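# Insert rack relays into color-matched empty panel sockets

## Task

Move every relay (small clear box with a colored button on top) from the black rack into the empty panel socket whose colored mark matches that relay's button color. Seat each one fully so it matches the relays already installed: button facing the same side as theirs, top flush with theirs, and upright. There is no click to confirm seating. Any relay in a wrong socket fails the job. Disturbing an installed relay so it is lifted partly out or tilted also fails. A relay counts only if it stays seated with the robot no longer holding it.

## Robot and tools

ROBOT: two arms, left_arm and right_arm. Each has six joints (waist, shoulder, elbow, forearm roll, wrist pitch, wrist roll) and a parallel gripper. The names are labels only and do not say which side of an image an arm appears on. Left_arm sits on the +y side.

FRAME: one shared scene frame. The origin is on the table surface midway between the arms, +x points out over the table, +z points up. Positions are in metres and orientations are quaternions (w,x,y,z). Velocities are in m/s and rad/s. The printed hand position can be off from the real one, more so when the arm is stretched far.

GRIPPER GEOMETRY: the fingers point along the gripper's +z and open and close along its y. end_effector_position is the point between the closed pads. Closed fingertips extend about 19 mm past that point, and open ones about 6 mm. Closing pushes the tips roughly 13 mm further out, so leave that gap above a surface. A flat block juts about 9 cm from the last joint's axis toward the gripper's +x and rotates with it.

TOOL execute_actions, argument actions: a list that is empty or holds one item.
- Empty list: no command; returns the state and pictures.
- Action: {"rows": [...], "steps": n}. There are 1 to 15 rows and n is 1 to 15 (default 15, minimum 4 in practice). Each control step is 1/30 s. One row is used per step, and the last row repeats if rows run out.
- Wait: {"steps": n} with n up to 300. No new command; it returns when that many steps have passed since the last result, and reply time counts toward them.
- Optional pictures: true/false decides whether camera images come back. They come automatically only with an empty list.
A refused call sends nothing to the robot.

ROW LAYOUT: a single list of 18 numbers covering both arms, always all 18. Numbers 1-6 are left_arm's absolute joint targets in radians, in the column order above. Numbers 7-9 are left gripper position, force_limit and speed. Numbers 10-18 are the same nine for right_arm. Joint targets are absolute angles, not offsets, in the same units as the Joint positions line. Stated ranges: waist, shoulder, forearm roll, wrist pitch and wrist roll are -6.283 to 6.283; elbow is -2.792 to 2.792. A target more than 0.010 rad beyond a range end, and further out than the last reported angle, makes the call refused. Real ends may differ by up to 0.010 rad. A target past the real end is clipped there, and the result then says "joint sent to its limit". That message may refer to an earlier action. Its absence does not prove there is more travel.

GRIPPER NUMBERS, each in [-1, 1]:
- position: +1 is fully open (85 mm). The pads touch near -0.8, and -1 closes until something blocks the fingers.
- force_limit: on a 40 mm object after a slow close, about 20 N at -1, 128 N at 0 and 235 N at +1. Very thin or small items may get less.
- speed: about 20 mm/s at -1, 85 at 0 and 150 at +1. Faster closing adds up to about 5 N (speed 0) or 12 N (speed +1) of grip.
New force_limit or speed values only apply once position changes by at least 0.01. To soften a grip, open first. To leave a gripper alone, repeat its previous three numbers; a 0 is a real command.

GRIPPING: send -1, hold it, and look for object_status 2. Status codes: 0 moving; 1 blocked while opening; 2 blocked while closing; 3 reached target or pads met (a small item might still be held). Any new position resets the status to 0 until the fingers settle. If a held object slips or is lost, the fingers close again by themselves, except after a grip at force_limit -1, where status stays 2 even if the object is gone. position_measured is in counts and not linear: 3 open, about 78 is 60 mm, 130 is 40 mm, 180 is 20 mm, 230 pads touching.

MOTION LIMITS: maximum joint target rates are 2.09 rad/s for waist and shoulder, 3.14 for elbow and 3.93 for the wrist joints, with 0.3 s to accelerate. Joints of one arm are synchronised. Each step's target stays within a lead of the measured angle: 0.456 rad (waist, shoulder), 0.683 (elbow), 0.854 (wrist joints). Targets that would shift the gripper over 70 mm are scaled back. The last 4 steps of each action run after its result is produced, while you reply. Arms keep heading to the last row until motion settles or a HELD step occurs; after that only a new action moves them further.

RESULT LINES: a state line per arm (left_arm: … | right_arm: …) with pose and velocities; Joint positions and Joint velocities per arm; gripper status. "joint command not followed" means a clearance check altered or blocked joint targets on some steps, but the rest of the row still ran. HELD marks steps whose row was partly or wholly not sent. MOTOR HOT warns of heating from holding loads, including while you think. OVER-TEMPERATURE FAULT means brakes are on until it cools.

FAULTS: contact torque reaching a joint's load limit (waist 295, shoulder 295, elbow 139, forearm roll 39.1, wrist pitch 39.1, wrist roll 39.1 N m, held weight included), or 144 N of outside force anywhere on an arm, its tool or its load, freezes that arm for 10 s. The rest of the call is skipped and the arm yields to contact. Do not let the arms collide or press on each other; that can end the scene.

TOOL zoom_image: camera ("cam_left_wrist" or "cam_right_wrist") and region [x0, y0, x1, y1] in pixels of that camera's latest image. (0,0) is top-left and the region is at most 504x504. Both cameras are 504x504 fisheye wrist views; intrinsics are roughly fx≈419-420, cx≈252-254, cy≈249-250.

TOOL finished_scene: scene = the number of the current scene. Its result gives the next task. Replying with no tool call ends everything.

CAUTIONS: occasionally a held part gets tugged or a loose item gets pushed. Never drop or knock anything off the table. Avoid slips, slams, hard impacts and very hard pushes. Release each relay only once it is fully seated and upright.

Each tool is called after "Call:" as name(argument=value, ...) on one line, values as JSON.

## Session

Call:
execute_actions(actions=[])

Scene clock: 0.00 s of 8400.00 s.
left_arm: end_effector_position=(+0.2018, +0.8384, +0.2343) position_measured=3 object_status=3 end_effector_quat_wxyz=(-0.322, +0.943, +0.021, +0.078) end_effector_velocity=(-0.000, -0.000, +0.000) end_effector_angular_velocity=(-0.000, -0.002, +0.001) | right_arm: end_effector_position=(+0.7115, -0.2183, +0.1215) position_measured=3 object_status=3 end_effector_quat_wxyz=(+0.332, -0.163, +0.918, +0.144) end_effector_velocity=(-0.000, -0.000, +0.001) end_effector_angular_velocity=(+0.000, -0.001, -0.000)
Joint positions: left_arm=[ 0.629 -0.331  2.408  0.704  0.612 -2.96 ] | right_arm=[-0.093  0.385  1.946  1.195  0.337 -1.302]
Joint velocities: left_arm=[ 0.    -0.     0.     0.    -0.001 -0.002] | right_arm=[-0.    -0.002  0.     0.     0.     0.   ]

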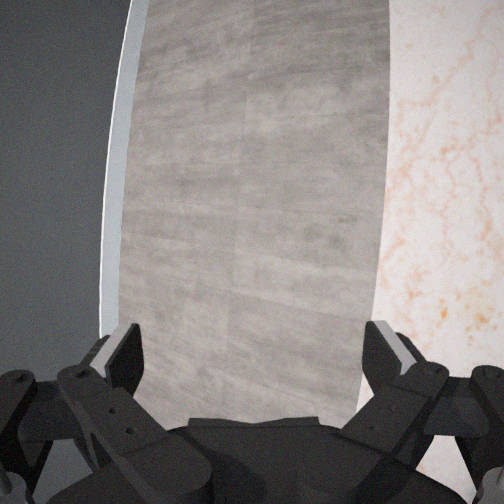

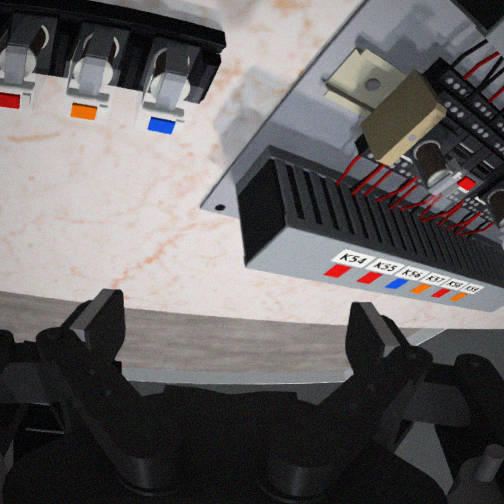

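Call:
execute_actions(actions=[{"rows":[[0.629,-0.331,2.408,0.704,0.612,-2.96,1,0,0,-0.093,0.317,1.421,1.195,0.337,-1.302,1,0,0]],"steps":15}])

Call:
execute_actions(actions=[{"rows":[[0.629,-0.331,2.408,0.704,0.612,-2.96,1,0,0,0.07,0.317,1.421,0,1.404,0.275,1,0,0]],"steps":15}])

Call:
execute_actions(actions=[{"steps":25}], pictures=true)

Scene clock: 1.77 s of 8400.00 s.
left_arm: end_effector_position=(+0.2020, +0.8387, +0.2345) position_measured=3 object_status=3 end_effector_quat_wxyz=(-0.323, +0.943, +0.021, +0.078) end_effector_velocity=(+0.001, -0.000, -0.001) end_effector_angular_velocity=(-0.000, +0.000, -0.002) | right_arm: end_effector_position=(+0.8237, -0.2058, +0.2863) position_measured=3 object_status=3 end_effector_quat_wxyz=(+0.442, -0.174, +0.869, +0.136) end_effector_velocity=(+0.299, +0.032, +0.587) end_effector_angular_velocity=(+0.088, -0.789, -0.001)
Joint positions: left_arm=[ 0.629 -0.331  2.408  0.704  0.612 -2.96 ] | right_arm=[-0.093  0.357  1.73   1.195  0.337 -1.302]
Joint velocities: left_arm=[-0.001  0.001  0.     0.    -0.001 -0.   ] | right_arm=[-0.001 -0.093 -0.7    0.    -0.    -0.   ]
Steps of this call (steps 1 to 42: nothing new was sent; steps 43 to 53: the first 11 steps of this action). Readings (joint positions | what the end effector reports):
43: left_arm=[0.629 -0.331 2.408 0.704 0.612 -2.960] | right_arm=[-0.093 0.385 1.946 1.195 0.337 -1.302] | left_arm position_measured=3 object_status=3 | right_arm position_measured=3 object_status=3
44: left_arm=[0.629 -0.331 2.408 0.704 0.612 -2.960] | right_arm=[-0.093 0.384 1.941 1.195 0.337 -1.302] | left_arm position_measured=3 object_status=3 | right_arm position_measured=3 object_status=3
46: left_arm=[0.629 -0.331 2.408 0.704 0.612 -2.960] | right_arm=[-0.093 0.379 1.897 1.195 0.337 -1.302] | left_arm position_measured=3 object_status=3 | right_arm position_measured=3 object_status=3
50: left_arm=[0.629 -0.331 2.408 0.704 0.612 -2.960] | right_arm=[-0.093 0.366 1.801 1.195 0.337 -1.302] | left_arm position_measured=3 object_status=3 | right_arm position_measured=3 object_status=3
53: the state above

Scene clock: 2.27 s of 8400.00 s.
left_arm: end_effector_position=(+0.2020, +0.8387, +0.2345) position_measured=3 object_status=3 end_effector_quat_wxyz=(-0.323, +0.943, +0.021, +0.078) end_effector_velocity=(+0.001, -0.001, -0.000) end_effector_angular_velocity=(-0.000, +0.001, -0.003) | right_arm: end_effector_position=(+0.7669, -0.0961, +0.3802) position_measured=3 object_status=3 end_effector_quat_wxyz=(+0.327, -0.286, +0.874, +0.217) end_effector_velocity=(-0.462, +0.067, -0.217) end_effector_angular_velocity=(-0.842, +1.755, +0.482)
Joint positions: left_arm=[ 0.629 -0.331  2.408  0.704  0.612 -2.96 ] | right_arm=[-0.019  0.33   1.516  0.741  0.779 -0.851]
Joint velocities: left_arm=[-0.002  0.     0.     0.    -0.     0.001] | right_arm=[ 0.24  -0.033 -0.253 -1.961  1.663  1.981]
Steps of this call (steps 1 to 4: the last 4 steps of your previous action; steps 5 to 15: the first 11 steps of this action). Readings (joint positions | what the end effector reports):
5: left_arm=[0.629 -0.331 2.408 0.704 0.612 -2.960] | right_arm=[-0.093 0.342 1.612 1.195 0.337 -1.302] | left_arm position_measured=3 object_status=3 | right_arm position_measured=3 object_status=3
6: left_arm=[0.629 -0.331 2.408 0.704 0.612 -2.960] | right_arm=[-0.091 0.339 1.593 1.188 0.344 -1.296] | left_arm position_measured=3 object_status=3 | right_arm position_measured=3 object_status=3
8: left_arm=[0.629 -0.331 2.408 0.704 0.612 -2.960] | right_arm=[-0.080 0.338 1.579 1.132 0.400 -1.243] | left_arm position_measured=3 object_status=3 | right_arm position_measured=3 object_status=3
12: left_arm=[0.629 -0.331 2.408 0.704 0.612 -2.960] | right_arm=[-0.044 0.333 1.542 0.924 0.608 -1.034] | left_arm position_measured=3 object_status=3 | right_arm position_measured=3 object_status=3
15: the state above

Scene clock: 3.10 s of 8400.00 s.
left_arm: end_effector_position=(+0.2020, +0.8387, +0.2345) position_measured=3 object_status=3 end_effector_quat_wxyz=(-0.323, +0.943, +0.021, +0.078) end_effector_velocity=(+0.000, -0.000, +0.000) end_effector_angular_velocity=(+0.000, -0.000, -0.001) | right_arm: end_effector_position=(+0.6203, -0.2003, +0.3494) position_measured=3 object_status=3 end_effector_quat_wxyz=(-0.000, +0.001, +1.000, -0.000) end_effector_velocity=(+0.000, -0.000, -0.000) end_effector_angular_velocity=(-0.001, +0.000, -0.000)
Joint positions: left_arm=[ 0.629 -0.331  2.408  0.704  0.612 -2.96 ] | right_arm=[0.07  0.317 1.421 0.    1.404 0.275]
Joint velocities: left_arm=[-0.001  0.    -0.     0.    -0.    -0.   ] | right_arm=[-0.     0.    -0.    -0.001  0.     0.   ]
Kept back: nothing.
Steps of this call (steps 1 to 4: the last 4 steps of your previous action; steps 5 to 25: the robot went on to your last target). Readings (joint positions | what the end effector reports):
1: left_arm=[0.629 -0.331 2.408 0.704 0.612 -2.960] | right_arm=[-0.011 0.329 1.507 0.674 0.835 -0.782] | left_arm position_measured=3 object_status=3 | right_arm position_measured=3 object_status=3
2: left_arm=[0.629 -0.331 2.408 0.704 0.612 -2.960] | right_arm=[-0.004 0.328 1.499 0.609 0.890 -0.708] | left_arm position_measured=3 object_status=3 | right_arm position_measured=3 object_status=3
4: left_arm=[0.629 -0.331 2.408 0.704 0.612 -2.960] | right_arm=[0.011 0.325 1.483 0.485 0.995 -0.545] | left_arm position_measured=3 object_status=3 | right_arm position_measured=3 object_status=3
8: left_arm=[0.629 -0.331 2.408 0.704 0.612 -2.960] | right_arm=[0.038 0.322 1.455 0.261 1.183 -0.175] | left_arm position_measured=3 object_status=3 | right_arm position_measured=3 object_status=3
25: the state above

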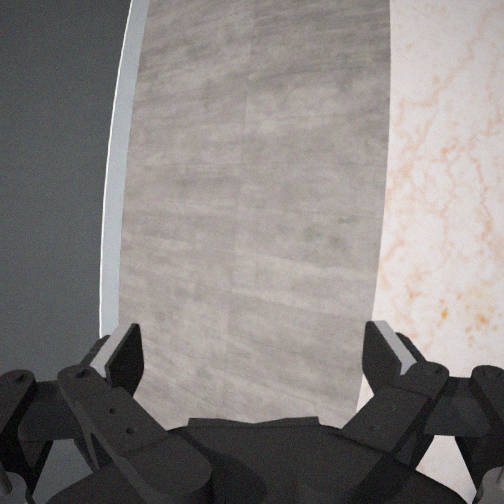

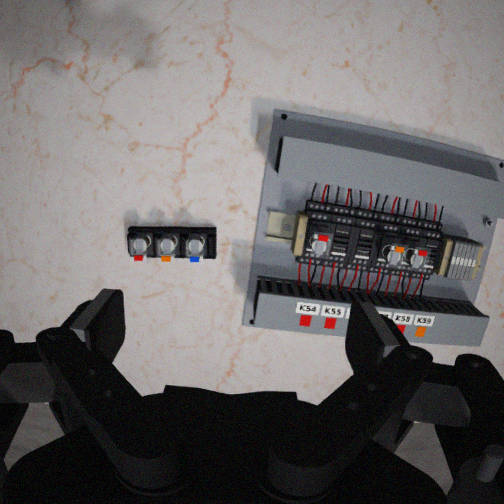

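Call:
zoom_image(camera="cam_right_wrist", region=[280,180,500,340])

Call:
zoom_image(camera="cam_right_wrist", region=[110,210,230,280])

Region (280, 180, 500, 340) of cam_right_wrist's 504x504 image, scaled by 2.291, with more detail than that image has; it fills the top 367 rows of this view, and the rest is white.

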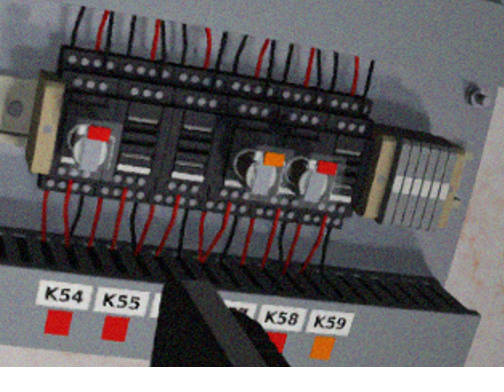

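Region (110, 210, 230, 280) of cam_right_wrist's 504x504 image, scaled by 4.200, with more detail than that image has; it fills the top 294 rows of this view, and the rest is white.

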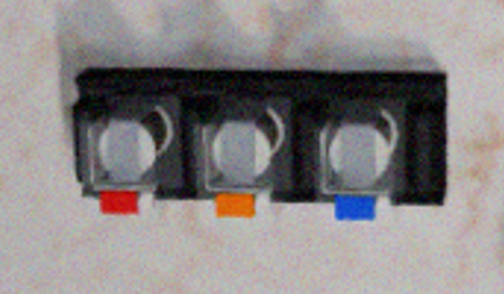

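Call:
execute_actions(actions=[{"rows":[[0.629,-0.331,2.408,0.704,0.612,-2.96,1,0,0,0.0706,0.3567,1.5505,0,1.2344,0.275,1,0,0]],"steps":15}])

Call:
execute_actions(actions=[{"steps":8}], pictures=true)

Scene clock: 4.03 s of 8400.00 s.
left_arm: end_effector_position=(+0.2020, +0.8387, +0.2345) position_measured=3 object_status=3 end_effector_quat_wxyz=(-0.323, +0.943, +0.021, +0.078) end_effector_velocity=(+0.000, +0.000, +0.000) end_effector_angular_velocity=(+0.000, +0.001, -0.001) | right_arm: end_effector_position=(+0.6202, -0.1999, +0.2498) position_measured=3 object_status=3 end_effector_quat_wxyz=(+0.000, +0.000, +1.000, -0.000) end_effector_velocity=(+0.000, +0.001, +0.001) end_effector_angular_velocity=(+0.002, -0.002, -0.000)
Joint positions: left_arm=[ 0.629 -0.331  2.408  0.704  0.612 -2.96 ] | right_arm=[ 0.071  0.357  1.55  -0.     1.235  0.275]
Joint velocities: left_arm=[ 0.     0.    -0.001  0.     0.     0.001] | right_arm=[ 0.    -0.001  0.     0.002 -0.002 -0.   ]
Steps of this call (steps 1 to 17: the robot went on to your last target; steps 18 to 28: the first 11 steps of this action). Readings (joint positions | what the end effector reports):
18: left_arm=[0.629 -0.331 2.408 0.704 0.612 -2.960] | right_arm=[0.070 0.317 1.421 -0.000 1.404 0.275] | left_arm position_measured=3 object_status=3 | right_arm position_measured=3 object_status=3
19: left_arm=[0.629 -0.331 2.408 0.704 0.612 -2.960] | right_arm=[0.070 0.318 1.426 0.000 1.398 0.275] | left_arm position_measured=3 object_status=3 | right_arm position_measured=3 object_status=3
21: left_arm=[0.629 -0.331 2.408 0.704 0.612 -2.960] | right_arm=[0.070 0.330 1.468 0.000 1.342 0.275] | left_arm position_measured=3 object_status=3 | right_arm position_measured=3 object_status=3
25: left_arm=[0.629 -0.331 2.408 0.704 0.612 -2.960] | right_arm=[0.071 0.357 1.549 -0.000 1.237 0.275] | left_arm position_measured=3 object_status=3 | right_arm position_measured=3 object_status=3
28: the state above

Scene clock: 4.30 s of 8400.00 s.
left_arm: end_effector_position=(+0.2020, +0.8387, +0.2345) position_measured=3 object_status=3 end_effector_quat_wxyz=(-0.323, +0.943, +0.021, +0.078) end_effector_velocity=(+0.000, -0.000, +0.000) end_effector_angular_velocity=(+0.000, +0.000, -0.002) | right_arm: end_effector_position=(+0.6200, -0.1999, +0.2497) position_measured=3 object_status=3 end_effector_quat_wxyz=(-0.000, +0.000, +1.000, -0.000) end_effector_velocity=(+0.000, +0.000, +0.000) end_effector_angular_velocity=(-0.000, -0.000, +0.000)
Joint positions: left_arm=[ 0.629 -0.331  2.408  0.704  0.612 -2.96 ] | right_arm=[ 0.071  0.357  1.55  -0.     1.234  0.275]
Joint velocities: left_arm=[-0.001 -0.     0.     0.    -0.001  0.001] | right_arm=[ 0.  0. -0. -0. -0. -0.]
Kept back: nothing.
Steps of this call (steps 1 to 4: the last 4 steps of your previous action; steps 5 to 8: the robot went on to your last target). Readings (joint positions | what the end effector reports):
1: left_arm=[0.629 -0.331 2.408 0.704 0.612 -2.960] | right_arm=[0.071 0.357 1.550 -0.000 1.235 0.275] | left_arm position_measured=3 object_status=3 | right_arm position_measured=3 object_status=3
2: left_arm=[0.629 -0.331 2.408 0.704 0.612 -2.960] | right_arm=[0.071 0.357 1.550 -0.000 1.235 0.275] | left_arm position_measured=3 object_status=3 | right_arm position_measured=3 object_status=3
4: left_arm=[0.629 -0.331 2.408 0.704 0.612 -2.960] | right_arm=[0.071 0.357 1.550 -0.000 1.234 0.275] | left_arm position_measured=3 object_status=3 | right_arm position_measured=3 object_status=3
8: the state above

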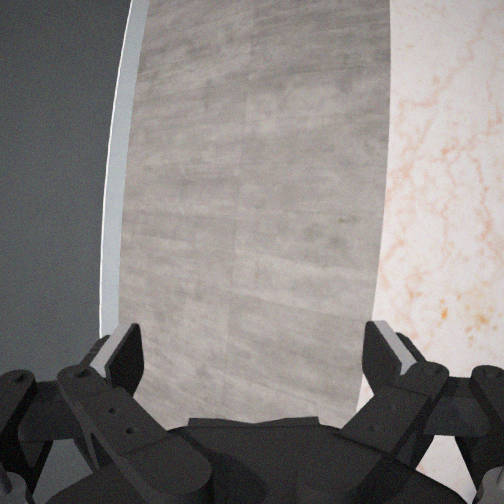

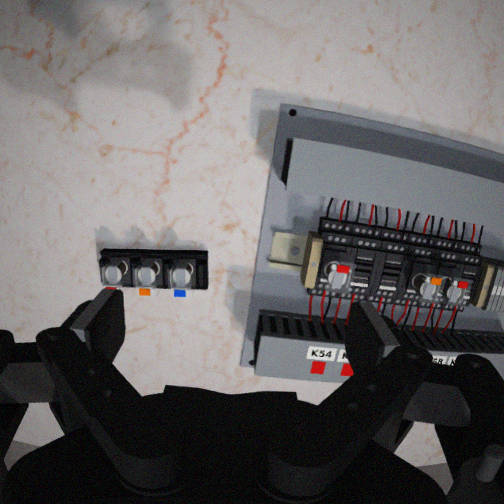

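Call:
execute_actions(actions=[{"rows":[[0.629,-0.331,2.408,0.704,0.612,-2.96,1,0,0,-0.029,0.4852,1.5333,0,1.1231,-1.396,0.3,0,0]],"steps":15}])

Call:
execute_actions(actions=[{"steps":15}], pictures=true)

Scene clock: 5.30 s of 8400.00 s.
left_arm: end_effector_position=(+0.2020, +0.8387, +0.2345) position_measured=3 object_status=3 end_effector_quat_wxyz=(-0.323, +0.943, +0.021, +0.078) end_effector_velocity=(+0.000, -0.000, -0.000) end_effector_angular_velocity=(+0.000, +0.001, -0.001) | right_arm: end_effector_position=(+0.6655, -0.2390, +0.1926) position_measured=63 object_status=0 end_effector_quat_wxyz=(+0.000, -0.309, +0.951, +0.000) end_effector_velocity=(+0.148, -0.147, -0.207) end_effector_angular_velocity=(-0.001, +0.005, +3.538)
Joint positions: left_arm=[ 0.629 -0.331  2.408  0.704  0.612 -2.96 ] | right_arm=[ 0.006  0.439  1.539  0.     1.163 -0.417]
Joint velocities: left_arm=[-0.001 -0.     0.     0.     0.001  0.001] | right_arm=[-0.225  0.292 -0.038 -0.    -0.248 -3.762]
Steps of this call (steps 1 to 15: the robot went on to your last target; steps 16 to 19: nothing new was sent; steps 20 to 30: the first 11 steps of this action). Readings (joint positions | what the end effector reports):
20: left_arm=[0.629 -0.331 2.408 0.704 0.612 -2.960] | right_arm=[0.071 0.357 1.551 0.000 1.234 0.275] | left_arm position_measured=3 object_status=3 | right_arm position_measured=3 object_status=0
21: left_arm=[0.629 -0.331 2.408 0.704 0.612 -2.960] | right_arm=[0.070 0.357 1.550 0.000 1.233 0.268] | left_arm position_measured=3 object_status=3 | right_arm position_measured=4 object_status=0
23: left_arm=[0.629 -0.331 2.408 0.704 0.612 -2.960] | right_arm=[0.063 0.365 1.549 0.000 1.226 0.212] | left_arm position_measured=3 object_status=3 | right_arm position_measured=13 object_status=0
27: left_arm=[0.629 -0.331 2.408 0.704 0.612 -2.960] | right_arm=[0.032 0.406 1.544 0.000 1.191 -0.074] | left_arm position_measured=3 object_status=3 | right_arm position_measured=41 object_status=0
30: the state above

Scene clock: 5.80 s of 8400.00 s.
left_arm: end_effector_position=(+0.2020, +0.8387, +0.2345) position_measured=3 object_status=3 end_effector_quat_wxyz=(-0.323, +0.943, +0.021, +0.078) end_effector_velocity=(-0.000, -0.000, -0.001) end_effector_angular_velocity=(-0.000, +0.001, -0.001) | right_arm: end_effector_position=(+0.6880, -0.2629, +0.1598) position_measured=91 object_status=3 end_effector_quat_wxyz=(+0.000, -0.707, +0.707, -0.000) end_effector_velocity=(+0.000, -0.000, +0.001) end_effector_angular_velocity=(-0.000, -0.001, +0.003)
Joint positions: left_arm=[ 0.629 -0.331  2.408  0.704  0.612 -2.96 ] | right_arm=[-0.029  0.485  1.533  0.     1.123 -1.396]
Joint velocities: left_arm=[-0.     0.     0.001 -0.    -0.     0.001] | right_arm=[-0.    -0.001 -0.    -0.001 -0.    -0.003]
Kept back: nothing.
Steps of this call (steps 1 to 4: the last 4 steps of your previous action; steps 5 to 15: the robot went on to your last target). Readings (joint positions | what the end effector reports):
1: left_arm=[0.629 -0.331 2.408 0.704 0.612 -2.960] | right_arm=[-0.001 0.449 1.538 0.000 1.155 -0.546] | left_arm position_measured=3 object_status=3 | right_arm position_measured=71 object_status=0
2: left_arm=[0.629 -0.331 2.408 0.704 0.612 -2.960] | right_arm=[-0.006 0.456 1.537 0.000 1.148 -0.675] | left_arm position_measured=3 object_status=3 | right_arm position_measured=78 object_status=0
4: left_arm=[0.629 -0.331 2.408 0.704 0.612 -2.960] | right_arm=[-0.015 0.467 1.536 0.000 1.139 -0.925] | left_arm position_measured=3 object_status=3 | right_arm position_measured=88 object_status=0
8: left_arm=[0.629 -0.331 2.408 0.704 0.612 -2.960] | right_arm=[-0.026 0.481 1.534 0.000 1.127 -1.275] | left_arm position_measured=3 object_status=3 | right_arm position_measured=91 object_status=0
15: the state above

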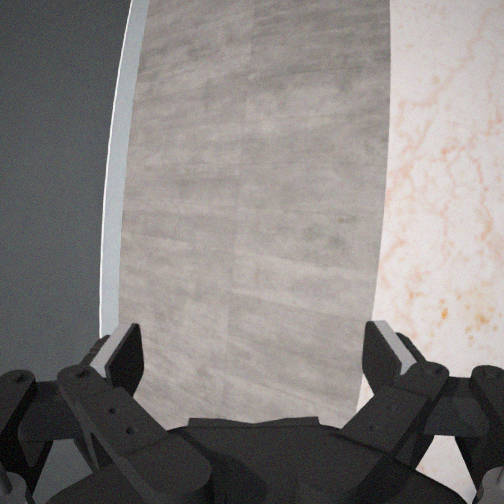

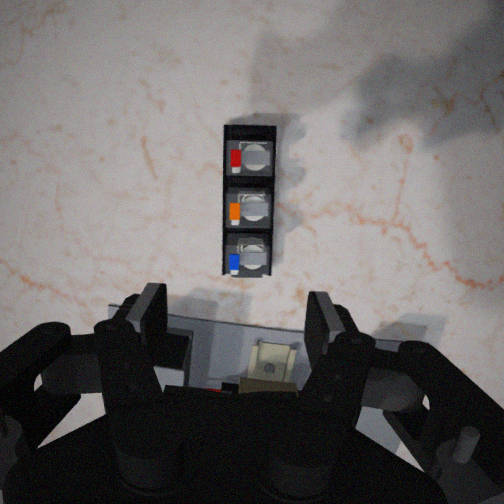

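Call:
execute_actions(actions=[{"rows":[[0.629,-0.331,2.408,0.704,0.612,-2.96,1,0,0,-0.015,0.5206,1.5984,0,1.0226,-1.382,0.3,0,0]],"steps":15}], pictures=true)

Scene clock: 6.70 s of 8400.00 s.
left_arm: end_effector_position=(+0.2020, +0.8387, +0.2345) position_measured=3 object_status=3 end_effector_quat_wxyz=(-0.323, +0.943, +0.021, +0.078) end_effector_velocity=(+0.000, +0.000, +0.000) end_effector_angular_velocity=(+0.001, -0.001, -0.001) | right_arm: end_effector_position=(+0.6782, -0.2535, +0.0997) position_measured=91 object_status=3 end_effector_quat_wxyz=(-0.000, -0.707, +0.707, +0.000) end_effector_velocity=(-0.001, +0.000, -0.000) end_effector_angular_velocity=(+0.001, +0.000, -0.001)
Joint positions: left_arm=[ 0.629 -0.331  2.408  0.704  0.612 -2.96 ] | right_arm=[-0.015  0.521  1.598 -0.     1.023 -1.382]
Joint velocities: left_arm=[ 0.    -0.001 -0.     0.    -0.001  0.   ] | right_arm=[ 0.    -0.001  0.002  0.002 -0.001  0.001]
Steps of this call (steps 1 to 15: the robot went on to your last target; step 16: nothing new was sent; steps 17 to 27: the first 11 steps of this action). Readings (joint positions | what the end effector reports):
17: left_arm=[0.629 -0.331 2.408 0.704 0.612 -2.960] | right_arm=[-0.029 0.485 1.533 0.000 1.123 -1.396] | left_arm position_measured=3 object_status=3 | right_arm position_measured=91 object_status=3
18: left_arm=[0.629 -0.331 2.408 0.704 0.612 -2.960] | right_arm=[-0.028 0.487 1.537 -0.000 1.116 -1.396] | left_arm position_measured=3 object_status=3 | right_arm position_measured=91 object_status=3
20: left_arm=[0.629 -0.331 2.408 0.704 0.612 -2.960] | right_arm=[-0.021 0.506 1.572 -0.000 1.063 -1.388] | left_arm position_measured=3 object_status=3 | right_arm position_measured=91 object_status=3
24: left_arm=[0.629 -0.331 2.408 0.704 0.612 -2.960] | right_arm=[-0.015 0.521 1.598 -0.000 1.023 -1.382] | left_arm position_measured=3 object_status=3 | right_arm position_measured=91 object_status=3
27: the state above

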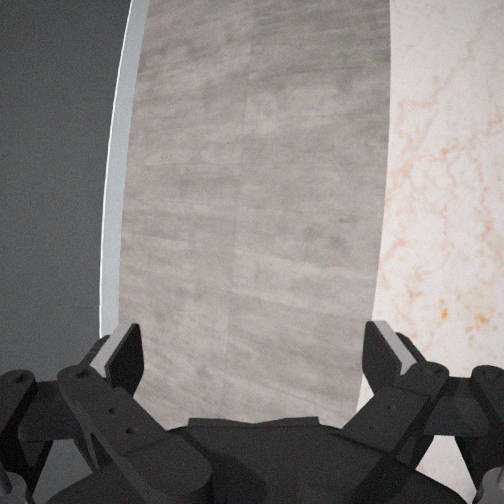

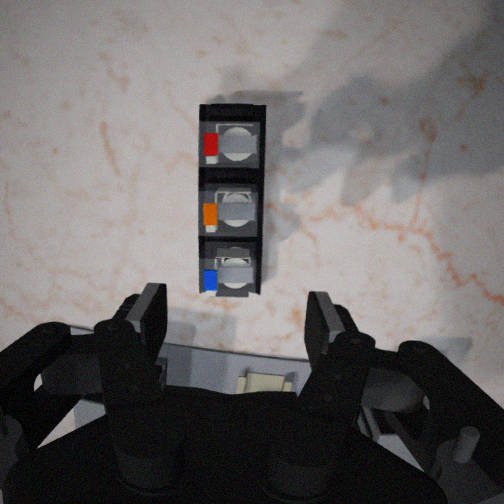

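Call:
execute_actions(actions=[{"rows":[[0.629,-0.331,2.408,0.704,0.612,-2.96,1,0,0,-0.0154,0.5446,1.6116,0,0.9854,-1.382,0.3,0,0]],"steps":12}], pictures=true)

Scene clock: 7.30 s of 8400.00 s.
left_arm: end_effector_position=(+0.2020, +0.8387, +0.2345) position_measured=3 object_status=3 end_effector_quat_wxyz=(-0.323, +0.943, +0.021, +0.078) end_effector_velocity=(+0.001, +0.000, +0.000) end_effector_angular_velocity=(+0.000, -0.002, +0.001) | right_arm: end_effector_position=(+0.6797, -0.2534, +0.0746) position_measured=91 object_status=3 end_effector_quat_wxyz=(-0.000, -0.707, +0.707, +0.000) end_effector_velocity=(+0.000, +0.000, +0.001) end_effector_angular_velocity=(+0.000, -0.001, +0.000)
Joint positions: left_arm=[ 0.629 -0.331  2.408  0.704  0.612 -2.96 ] | right_arm=[-0.015  0.545  1.612  0.     0.985 -1.382]
Joint velocities: left_arm=[-0.     0.    -0.001 -0.    -0.001 -0.002] | right_arm=[ 0.    -0.001 -0.     0.     0.     0.   ]
Steps of this call (steps 1 to 4: the last 4 steps of your previous action; steps 5 to 10: the robot went on to your last target; steps 11 to 18: the first 8 steps of this action). Readings (joint positions | what the end effector reports):
11: left_arm=[0.629 -0.331 2.408 0.704 0.612 -2.960] | right_arm=[-0.015 0.521 1.598 0.000 1.022 -1.382] | left_arm position_measured=3 object_status=3 | right_arm position_measured=91 object_status=3
12: left_arm=[0.629 -0.331 2.408 0.704 0.612 -2.960] | right_arm=[-0.015 0.524 1.600 0.000 1.016 -1.382] | left_arm position_measured=3 object_status=3 | right_arm position_measured=91 object_status=3
14: left_arm=[0.629 -0.331 2.408 0.704 0.612 -2.960] | right_arm=[-0.015 0.542 1.611 0.000 0.989 -1.382] | left_arm position_measured=3 object_status=3 | right_arm position_measured=91 object_status=3
18: the state above

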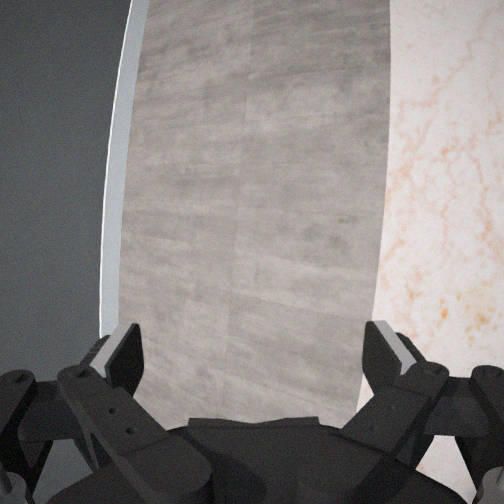

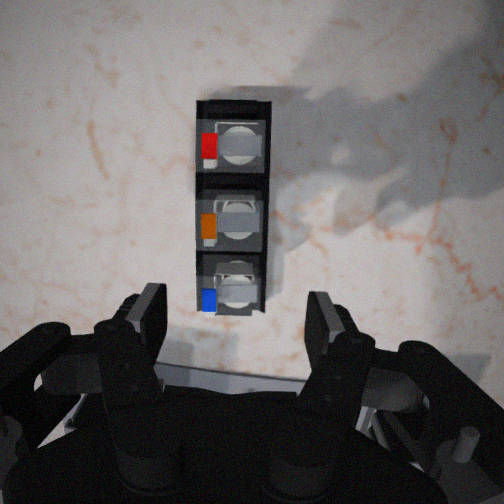

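Call:
execute_actions(actions=[{"rows":[[0.629,-0.331,2.408,0.704,0.612,-2.96,1,0,0,-0.0158,0.56,1.619,0,0.9626,-1.3826,0.3,0,0],[0.629,-0.331,2.408,0.704,0.612,-2.96,1,0,0,-0.0158,0.56,1.619,0,0.9626,-1.3826,0.3,0,0],[0.629,-0.331,2.408,0.704,0.612,-2.96,1,0,0,-0.0158,0.56,1.619,0,0.9626,-1.3826,0.3,0,0],[0.629,-0.331,2.408,0.704,0.612,-2.96,1,0,0,-0.0158,0.5777,1.6266,0,0.9373,-1.3826,0.3,0,0]],"steps":14}], pictures=true)

Scene clock: 7.97 s of 8400.00 s.
left_arm: end_effector_position=(+0.2020, +0.8387, +0.2345) position_measured=3 object_status=3 end_effector_quat_wxyz=(-0.323, +0.943, +0.021, +0.078) end_effector_velocity=(-0.000, +0.000, +0.000) end_effector_angular_velocity=(-0.000, -0.000, +0.003) | right_arm: end_effector_position=(+0.6817, -0.2535, +0.0416) position_measured=91 object_status=3 end_effector_quat_wxyz=(-0.000, -0.707, +0.707, +0.000) end_effector_velocity=(+0.001, -0.000, +0.001) end_effector_angular_velocity=(+0.001, -0.003, -0.000)
Joint positions: left_arm=[ 0.629 -0.331  2.408  0.704  0.612 -2.96 ] | right_arm=[-0.016  0.578  1.627 -0.     0.937 -1.382]
Joint velocities: left_arm=[ 0.001 -0.    -0.    -0.     0.001 -0.001] | right_arm=[-0.001 -0.    -0.001  0.001 -0.001 -0.001]
Steps of this call (steps 1 to 4: the last 4 steps of your previous action; steps 5 to 10: the robot went on to your last target; steps 11 to 20: the first 10 steps of this action). Readings (joint positions | what the end effector reports):
11: left_arm=[0.629 -0.331 2.408 0.704 0.612 -2.960] | right_arm=[-0.015 0.545 1.612 0.000 0.985 -1.382] | left_arm position_measured=3 object_status=3 | right_arm position_measured=91 object_status=3
12: left_arm=[0.629 -0.331 2.408 0.704 0.612 -2.960] | right_arm=[-0.015 0.548 1.613 0.000 0.980 -1.382] | left_arm position_measured=3 object_status=3 | right_arm position_measured=91 object_status=3
14: left_arm=[0.629 -0.331 2.408 0.704 0.612 -2.960] | right_arm=[-0.016 0.560 1.620 -0.000 0.963 -1.382] | left_arm position_measured=3 object_status=3 | right_arm position_measured=91 object_status=3
18: left_arm=[0.629 -0.331 2.408 0.704 0.612 -2.960] | right_arm=[-0.016 0.578 1.627 -0.000 0.937 -1.382] | left_arm position_measured=3 object_status=3 | right_arm position_measured=91 object_status=3
20: the state above

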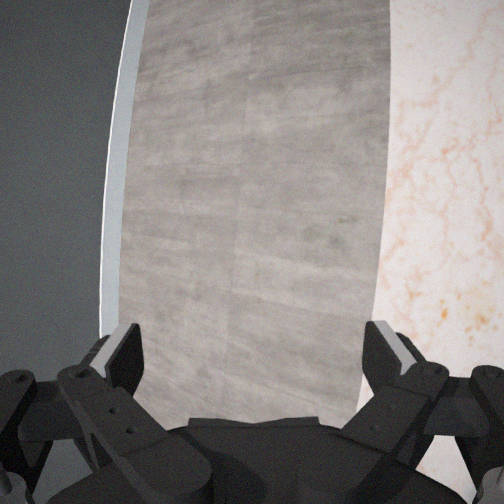

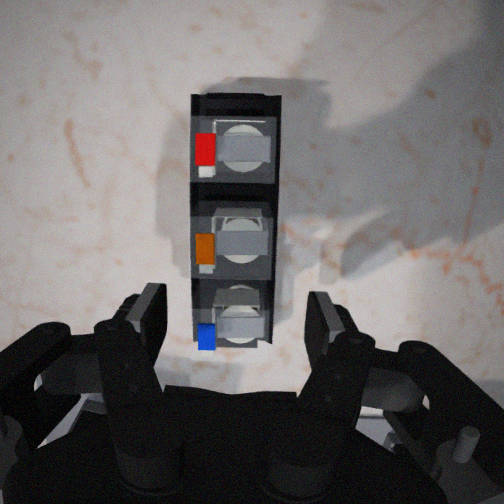

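Call:
execute_actions(actions=[{"rows":[[0.629,-0.331,2.408,0.704,0.612,-2.96,1,0,0,-0.0158,0.5777,1.6266,0,0.9373,-1.3826,-1,-0.4,-0.3]],"steps":15}], pictures=true)

Scene clock: 8.47 s of 8400.00 s.
left_arm: end_effector_position=(+0.2020, +0.8387, +0.2345) position_measured=3 object_status=3 end_effector_quat_wxyz=(-0.323, +0.943, +0.021, +0.078) end_effector_velocity=(+0.001, -0.000, -0.000) end_effector_angular_velocity=(+0.000, +0.000, -0.002) | right_arm: end_effector_position=(+0.6817, -0.2534, +0.0418) position_measured=137 object_status=0 end_effector_quat_wxyz=(-0.000, -0.707, +0.707, +0.000) end_effector_velocity=(+0.000, -0.000, +0.001) end_effector_angular_velocity=(+0.000, -0.002, -0.000)
Joint positions: left_arm=[ 0.629 -0.331  2.408  0.704  0.612 -2.96 ] | right_arm=[-0.016  0.578  1.627 -0.     0.937 -1.383]
Joint velocities: left_arm=[-0.001  0.001 -0.     0.    -0.001  0.001] | right_arm=[-0.    -0.002 -0.     0.     0.    -0.   ]
Steps of this call (steps 1 to 4: the last 4 steps of your previous action; steps 5 to 15: the first 11 steps of this action). Readings (joint positions | what the end effector reports):
5: left_arm=[0.629 -0.331 2.408 0.704 0.612 -2.960] | right_arm=[-0.016 0.578 1.627 -0.000 0.937 -1.383] | left_arm position_measured=3 object_status=3 | right_arm position_measured=91 object_status=0
6: left_arm=[0.629 -0.331 2.408 0.704 0.612 -2.960] | right_arm=[-0.016 0.578 1.627 -0.000 0.937 -1.383] | left_arm position_measured=3 object_status=3 | right_arm position_measured=91 object_status=0
8: left_arm=[0.629 -0.331 2.408 0.704 0.612 -2.960] | right_arm=[-0.016 0.578 1.627 -0.000 0.937 -1.383] | left_arm position_measured=3 object_status=3 | right_arm position_measured=98 object_status=0
12: left_arm=[0.629 -0.331 2.408 0.704 0.612 -2.960] | right_arm=[-0.016 0.578 1.627 -0.000 0.937 -1.383] | left_arm position_measured=3 object_status=3 | right_arm position_measured=120 object_status=0
15: the state above

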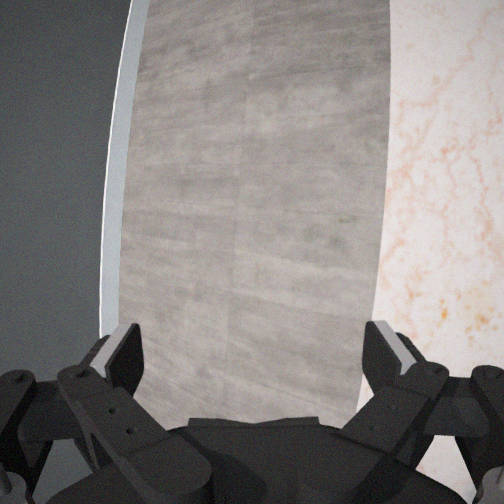

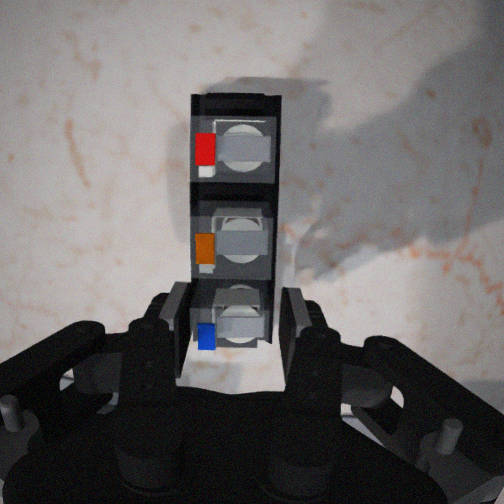

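Call:
execute_actions(actions=[{"steps":10}], pictures=true)

Scene clock: 8.80 s of 8400.00 s.
left_arm: end_effector_position=(+0.2020, +0.8387, +0.2345) position_measured=3 object_status=3 end_effector_quat_wxyz=(-0.323, +0.943, +0.021, +0.078) end_effector_velocity=(-0.001, +0.000, -0.000) end_effector_angular_velocity=(-0.001, +0.002, +0.003) | right_arm: end_effector_position=(+0.6818, -0.2534, +0.0419) position_measured=164 object_status=2 end_effector_quat_wxyz=(+0.000, -0.707, +0.707, -0.000) end_effector_velocity=(-0.000, +0.001, +0.001) end_effector_angular_velocity=(+0.000, -0.001, +0.001)
Joint positions: left_arm=[ 0.629 -0.331  2.408  0.704  0.612 -2.96 ] | right_arm=[-0.016  0.578  1.627  0.     0.937 -1.383]
Joint velocities: left_arm=[0.002 0.    0.    0.    0.002 0.   ] | right_arm=[ 0.001 -0.001  0.     0.     0.    -0.   ]
Kept back: nothing.
Steps of this call (steps 1 to 4: the last 4 steps of your previous action; steps 5 to 10: the robot went on to your last target). Readings (joint positions | what the end effector reports):
1: left_arm=[0.629 -0.331 2.408 0.704 0.612 -2.960] | right_arm=[-0.016 0.578 1.627 -0.000 0.937 -1.383] | left_arm position_measured=3 object_status=3 | right_arm position_measured=143 object_status=0
2: left_arm=[0.629 -0.331 2.408 0.704 0.612 -2.960] | right_arm=[-0.016 0.578 1.627 0.000 0.937 -1.383] | left_arm position_measured=3 object_status=3 | right_arm position_measured=149 object_status=0
4: left_arm=[0.629 -0.331 2.408 0.704 0.612 -2.960] | right_arm=[-0.016 0.578 1.627 0.000 0.937 -1.383] | left_arm position_measured=3 object_status=3 | right_arm position_measured=160 object_status=0
8: left_arm=[0.629 -0.331 2.408 0.704 0.612 -2.960] | right_arm=[-0.016 0.578 1.627 0.000 0.937 -1.383] | left_arm position_measured=3 object_status=3 | right_arm position_measured=164 object_status=0
10: the state above

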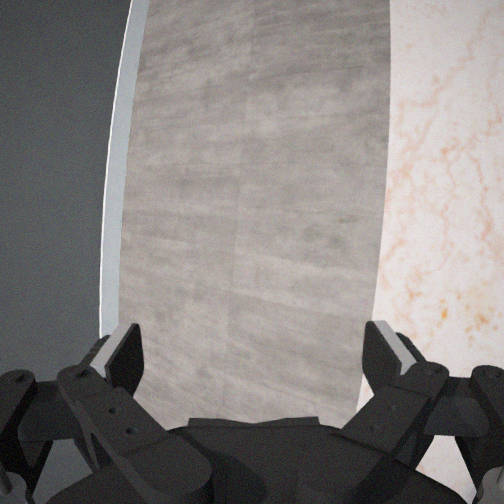

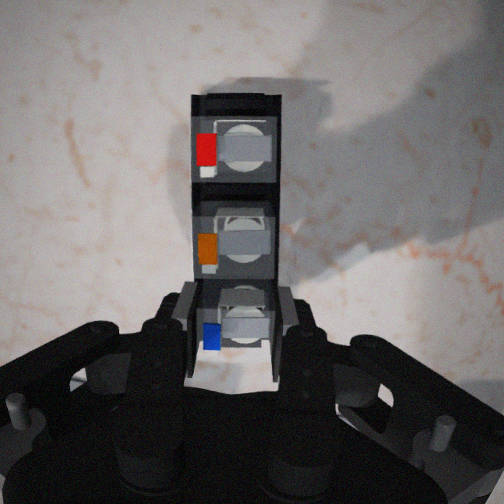

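Call:
execute_actions(actions=[{"rows":[[0.629,-0.331,2.408,0.704,0.612,-2.96,1,0,0,-0.0158,0.5446,1.6116,0,0.9854,-1.3826,-1,-0.4,-0.3],[0.629,-0.331,2.408,0.704,0.612,-2.96,1,0,0,-0.0158,0.5446,1.6116,0,0.9854,-1.3826,-1,-0.4,-0.3],[0.629,-0.331,2.408,0.704,0.612,-2.96,1,0,0,-0.0158,0.5446,1.6116,0,0.9854,-1.3826,-1,-0.4,-0.3],[0.629,-0.331,2.408,0.704,0.612,-2.96,1,0,0,-0.0158,0.5446,1.6116,0,0.9854,-1.3826,-1,-0.4,-0.3],[0.629,-0.331,2.408,0.704,0.612,-2.96,1,0,0,-0.0158,0.4865,1.551,0,1.1041,-1.3826,-1,-0.4,-0.3]],"steps":15}], pictures=true)

Scene clock: 9.50 s of 8400.00 s.
left_arm: end_effector_position=(+0.2020, +0.8387, +0.2345) position_measured=3 object_status=3 end_effector_quat_wxyz=(-0.323, +0.943, +0.021, +0.078) end_effector_velocity=(+0.000, +0.000, +0.000) end_effector_angular_velocity=(+0.001, -0.001, -0.001) | right_arm: end_effector_position=(+0.6819, -0.2533, +0.1505) position_measured=164 object_status=2 end_effector_quat_wxyz=(+0.001, -0.707, +0.707, -0.000) end_effector_velocity=(-0.012, -0.002, +0.004) end_effector_angular_velocity=(-0.007, +0.035, +0.001)
Joint positions: left_arm=[ 0.629 -0.331  2.408  0.704  0.612 -2.96 ] | right_arm=[-0.016  0.486  1.551  0.     1.103 -1.383]
Joint velocities: left_arm=[-0.    -0.    -0.     0.    -0.001  0.001] | right_arm=[ 0.001 -0.005 -0.    -0.     0.041 -0.   ]
Steps of this call (steps 1 to 10: the robot went on to your last target; steps 11 to 21: the first 11 steps of this action). Readings (joint positions | what the end effector reports):
11: left_arm=[0.629 -0.331 2.408 0.704 0.612 -2.960] | right_arm=[-0.016 0.578 1.627 0.000 0.937 -1.383] | left_arm position_measured=3 object_status=3 | right_arm position_measured=164 object_status=2
12: left_arm=[0.629 -0.331 2.408 0.704 0.612 -2.960] | right_arm=[-0.016 0.574 1.625 0.000 0.942 -1.383] | left_arm position_measured=3 object_status=3 | right_arm position_measured=164 object_status=2
14: left_arm=[0.629 -0.331 2.408 0.704 0.612 -2.960] | right_arm=[-0.016 0.551 1.614 0.000 0.975 -1.383] | left_arm position_measured=3 object_status=3 | right_arm position_measured=164 object_status=2
18: left_arm=[0.629 -0.331 2.408 0.704 0.612 -2.960] | right_arm=[-0.016 0.513 1.579 -0.000 1.051 -1.383] | left_arm position_measured=3 object_status=3 | right_arm position_measured=164 object_status=2
21: the state above

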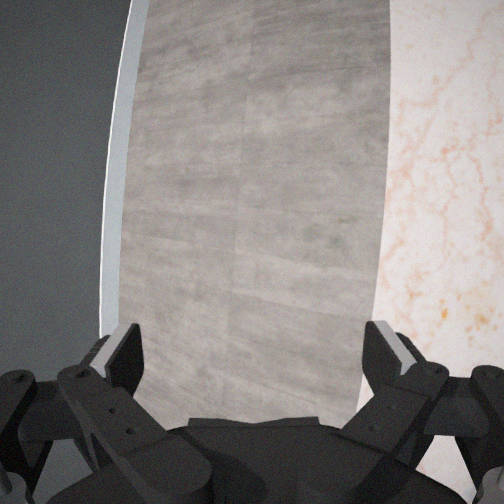

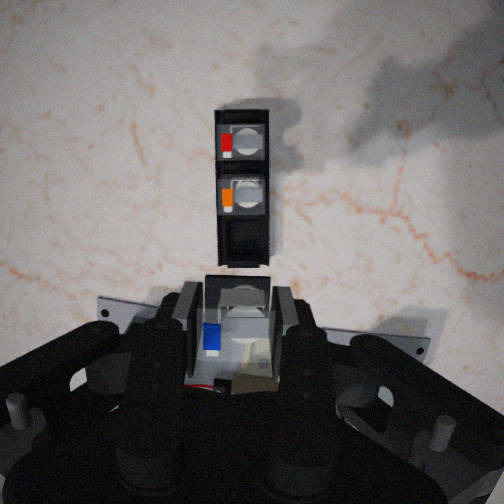

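Call:
execute_actions(actions=[{"rows":[[0.629,-0.331,2.408,0.704,0.612,-2.96,1,0,0,0.2082,0.5764,1.4053,0,1.1599,2.126,-1,-0.4,-0.3]],"steps":15}])

Call:
execute_actions(actions=[{"steps":32}], pictures=true)

Scene clock: 10.13 s of 8400.00 s.
left_arm: end_effector_position=(+0.2020, +0.8387, +0.2345) position_measured=3 object_status=3 end_effector_quat_wxyz=(-0.323, +0.943, +0.021, +0.078) end_effector_velocity=(-0.001, +0.000, -0.000) end_effector_angular_velocity=(-0.001, +0.001, +0.003) | right_arm: end_effector_position=(+0.6861, -0.1477, +0.1503) position_measured=164 object_status=2 end_effector_quat_wxyz=(+0.000, -0.523, +0.852, -0.000) end_effector_velocity=(-0.012, +0.360, +0.000) end_effector_angular_velocity=(+0.001, -0.001, -2.454)
Joint positions: left_arm=[ 0.629 -0.331  2.408  0.704  0.612 -2.96 ] | right_arm=[ 0.11   0.537  1.469 -0.     1.135 -0.787]
Joint velocities: left_arm=[ 0.001 -0.     0.    -0.     0.002 -0.   ] | right_arm=[ 0.42   0.168 -0.273  0.     0.104  2.874]
Steps of this call (steps 1 to 4: the last 4 steps of your previous action; steps 5 to 8: the robot went on to your last target; steps 9 to 19: the first 11 steps of this action). Readings (joint positions | what the end effector reports):
9: left_arm=[0.629 -0.331 2.408 0.704 0.612 -2.960] | right_arm=[-0.016 0.486 1.551 0.000 1.104 -1.383] | left_arm position_measured=3 object_status=3 | right_arm position_measured=164 object_status=2
10: left_arm=[0.629 -0.331 2.408 0.704 0.612 -2.960] | right_arm=[-0.014 0.487 1.550 -0.000 1.105 -1.376] | left_arm position_measured=3 object_status=3 | right_arm position_measured=164 object_status=2
12: left_arm=[0.629 -0.331 2.408 0.704 0.612 -2.960] | right_arm=[0.000 0.493 1.540 -0.000 1.108 -1.320] | left_arm position_measured=3 object_status=3 | right_arm position_measured=164 object_status=2
16: left_arm=[0.629 -0.331 2.408 0.704 0.612 -2.960] | right_arm=[0.064 0.519 1.499 -0.000 1.124 -1.052] | left_arm position_measured=3 object_status=3 | right_arm position_measured=164 object_status=2
19: the state above

Scene clock: 11.20 s of 8400.00 s.
left_arm: end_effector_position=(+0.2020, +0.8387, +0.2345) position_measured=3 object_status=3 end_effector_quat_wxyz=(-0.323, +0.943, +0.021, +0.078) end_effector_velocity=(+0.000, -0.000, -0.000) end_effector_angular_velocity=(-0.000, +0.000, -0.002) | right_arm: end_effector_position=(+0.6784, -0.0627, +0.1499) position_measured=164 object_status=2 end_effector_quat_wxyz=(-0.000, +0.756, +0.655, -0.000) end_effector_velocity=(-0.000, +0.001, +0.000) end_effector_angular_velocity=(+0.000, -0.000, -0.001)
Joint positions: left_arm=[ 0.629 -0.331  2.408  0.704  0.612 -2.96 ] | right_arm=[0.208 0.576 1.405 0.    1.16  2.126]
Joint velocities: left_arm=[-0.001  0.     0.001 -0.    -0.001 -0.   ] | right_arm=[ 0.001 -0.    -0.     0.     0.     0.002]
Kept back: nothing.
Steps of this call (steps 1 to 4: the last 4 steps of your previous action; steps 5 to 32: the robot went on to your last target). Readings (joint positions | what the end effector reports):
1: left_arm=[0.629 -0.331 2.408 0.704 0.612 -2.960] | right_arm=[0.124 0.542 1.460 -0.000 1.139 -0.686] | left_arm position_measured=3 object_status=3 | right_arm position_measured=164 object_status=2
2: left_arm=[0.629 -0.331 2.408 0.704 0.612 -2.960] | right_arm=[0.137 0.548 1.452 -0.000 1.142 -0.577] | left_arm position_measured=3 object_status=3 | right_arm position_measured=164 object_status=2
4: left_arm=[0.629 -0.331 2.408 0.704 0.612 -2.960] | right_arm=[0.161 0.557 1.436 -0.000 1.148 -0.331] | left_arm position_measured=3 object_status=3 | right_arm position_measured=164 object_status=2
8: left_arm=[0.629 -0.331 2.408 0.704 0.612 -2.960] | right_arm=[0.189 0.569 1.418 -0.000 1.155 0.183] | left_arm position_measured=3 object_status=3 | right_arm position_measured=164 object_status=2
32: the state above

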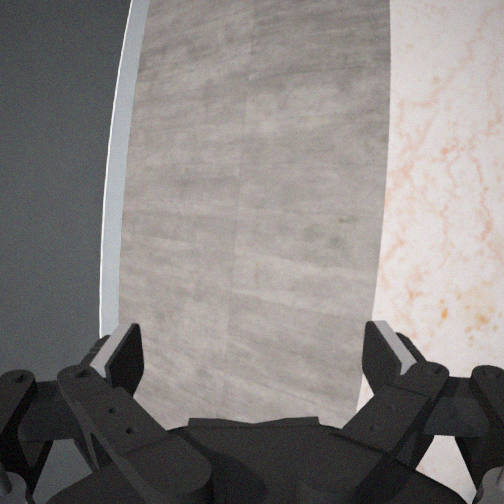

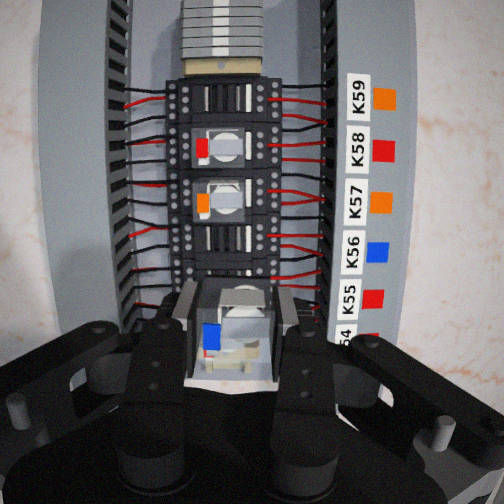

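Call:
execute_actions(actions=[{"rows":[[0.629,-0.331,2.408,0.704,0.612,-2.96,1,0,0,0.2184,0.5822,1.4453,0,1.1141,2.136,-1,-0.4,-0.3]],"steps":13}], pictures=true)

Call:
zoom_image(camera="cam_right_wrist", region=[150,130,330,390])

Scene clock: 11.77 s of 8400.00 s.
left_arm: end_effector_position=(+0.2020, +0.8387, +0.2345) position_measured=3 object_status=3 end_effector_quat_wxyz=(-0.323, +0.943, +0.021, +0.078) end_effector_velocity=(-0.001, +0.000, -0.000) end_effector_angular_velocity=(-0.000, +0.000, +0.001) | right_arm: end_effector_position=(+0.6675, -0.0579, +0.1244) position_measured=164 object_status=2 end_effector_quat_wxyz=(-0.000, +0.756, +0.655, -0.000) end_effector_velocity=(+0.000, -0.000, -0.001) end_effector_angular_velocity=(-0.000, +0.000, -0.000)
Joint positions: left_arm=[ 0.629 -0.331  2.408  0.704  0.612 -2.96 ] | right_arm=[0.219 0.583 1.445 0.    1.114 2.136]
Joint velocities: left_arm=[ 0.001 -0.     0.     0.     0.     0.   ] | right_arm=[-0.     0.002  0.    -0.    -0.001  0.   ]
Steps of this call (steps 1 to 8: the robot went on to your last target; steps 9 to 17: the first 9 steps of this action). Readings (joint positions | what the end effector reports):
9: left_arm=[0.629 -0.331 2.408 0.704 0.612 -2.960] | right_arm=[0.208 0.576 1.405 0.000 1.160 2.126] | left_arm position_measured=3 object_status=3 | right_arm position_measured=164 object_status=2
10: left_arm=[0.629 -0.331 2.408 0.704 0.612 -2.960] | right_arm=[0.210 0.577 1.410 0.000 1.154 2.127] | left_arm position_measured=3 object_status=3 | right_arm position_measured=164 object_status=2
12: left_arm=[0.629 -0.331 2.408 0.704 0.612 -2.960] | right_arm=[0.217 0.582 1.441 0.000 1.120 2.135] | left_arm position_measured=3 object_status=3 | right_arm position_measured=164 object_status=2
16: left_arm=[0.629 -0.331 2.408 0.704 0.612 -2.960] | right_arm=[0.219 0.583 1.445 0.000 1.114 2.136] | left_arm position_measured=3 object_status=3 | right_arm position_measured=164 object_status=2
17: the state above

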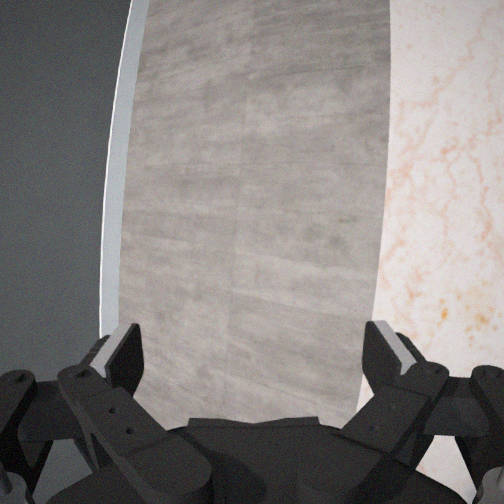

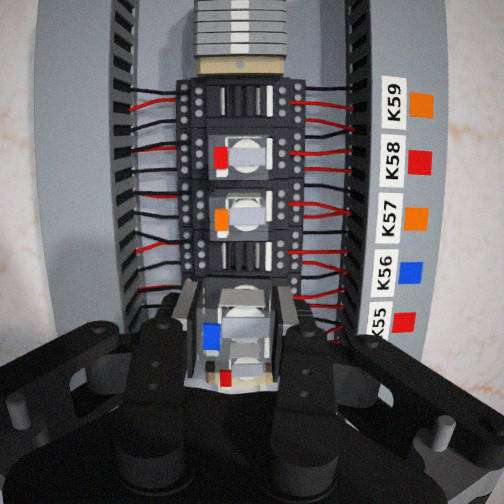

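Region (150, 130, 330, 390) of cam_right_wrist's 504x504 image, scaled by 1.938, with more detail than that image has; it fills the left 349 columns of this view, and the rest is white.

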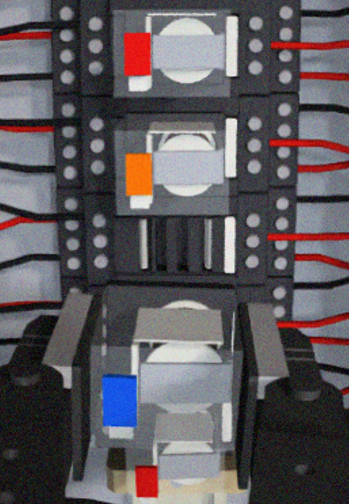

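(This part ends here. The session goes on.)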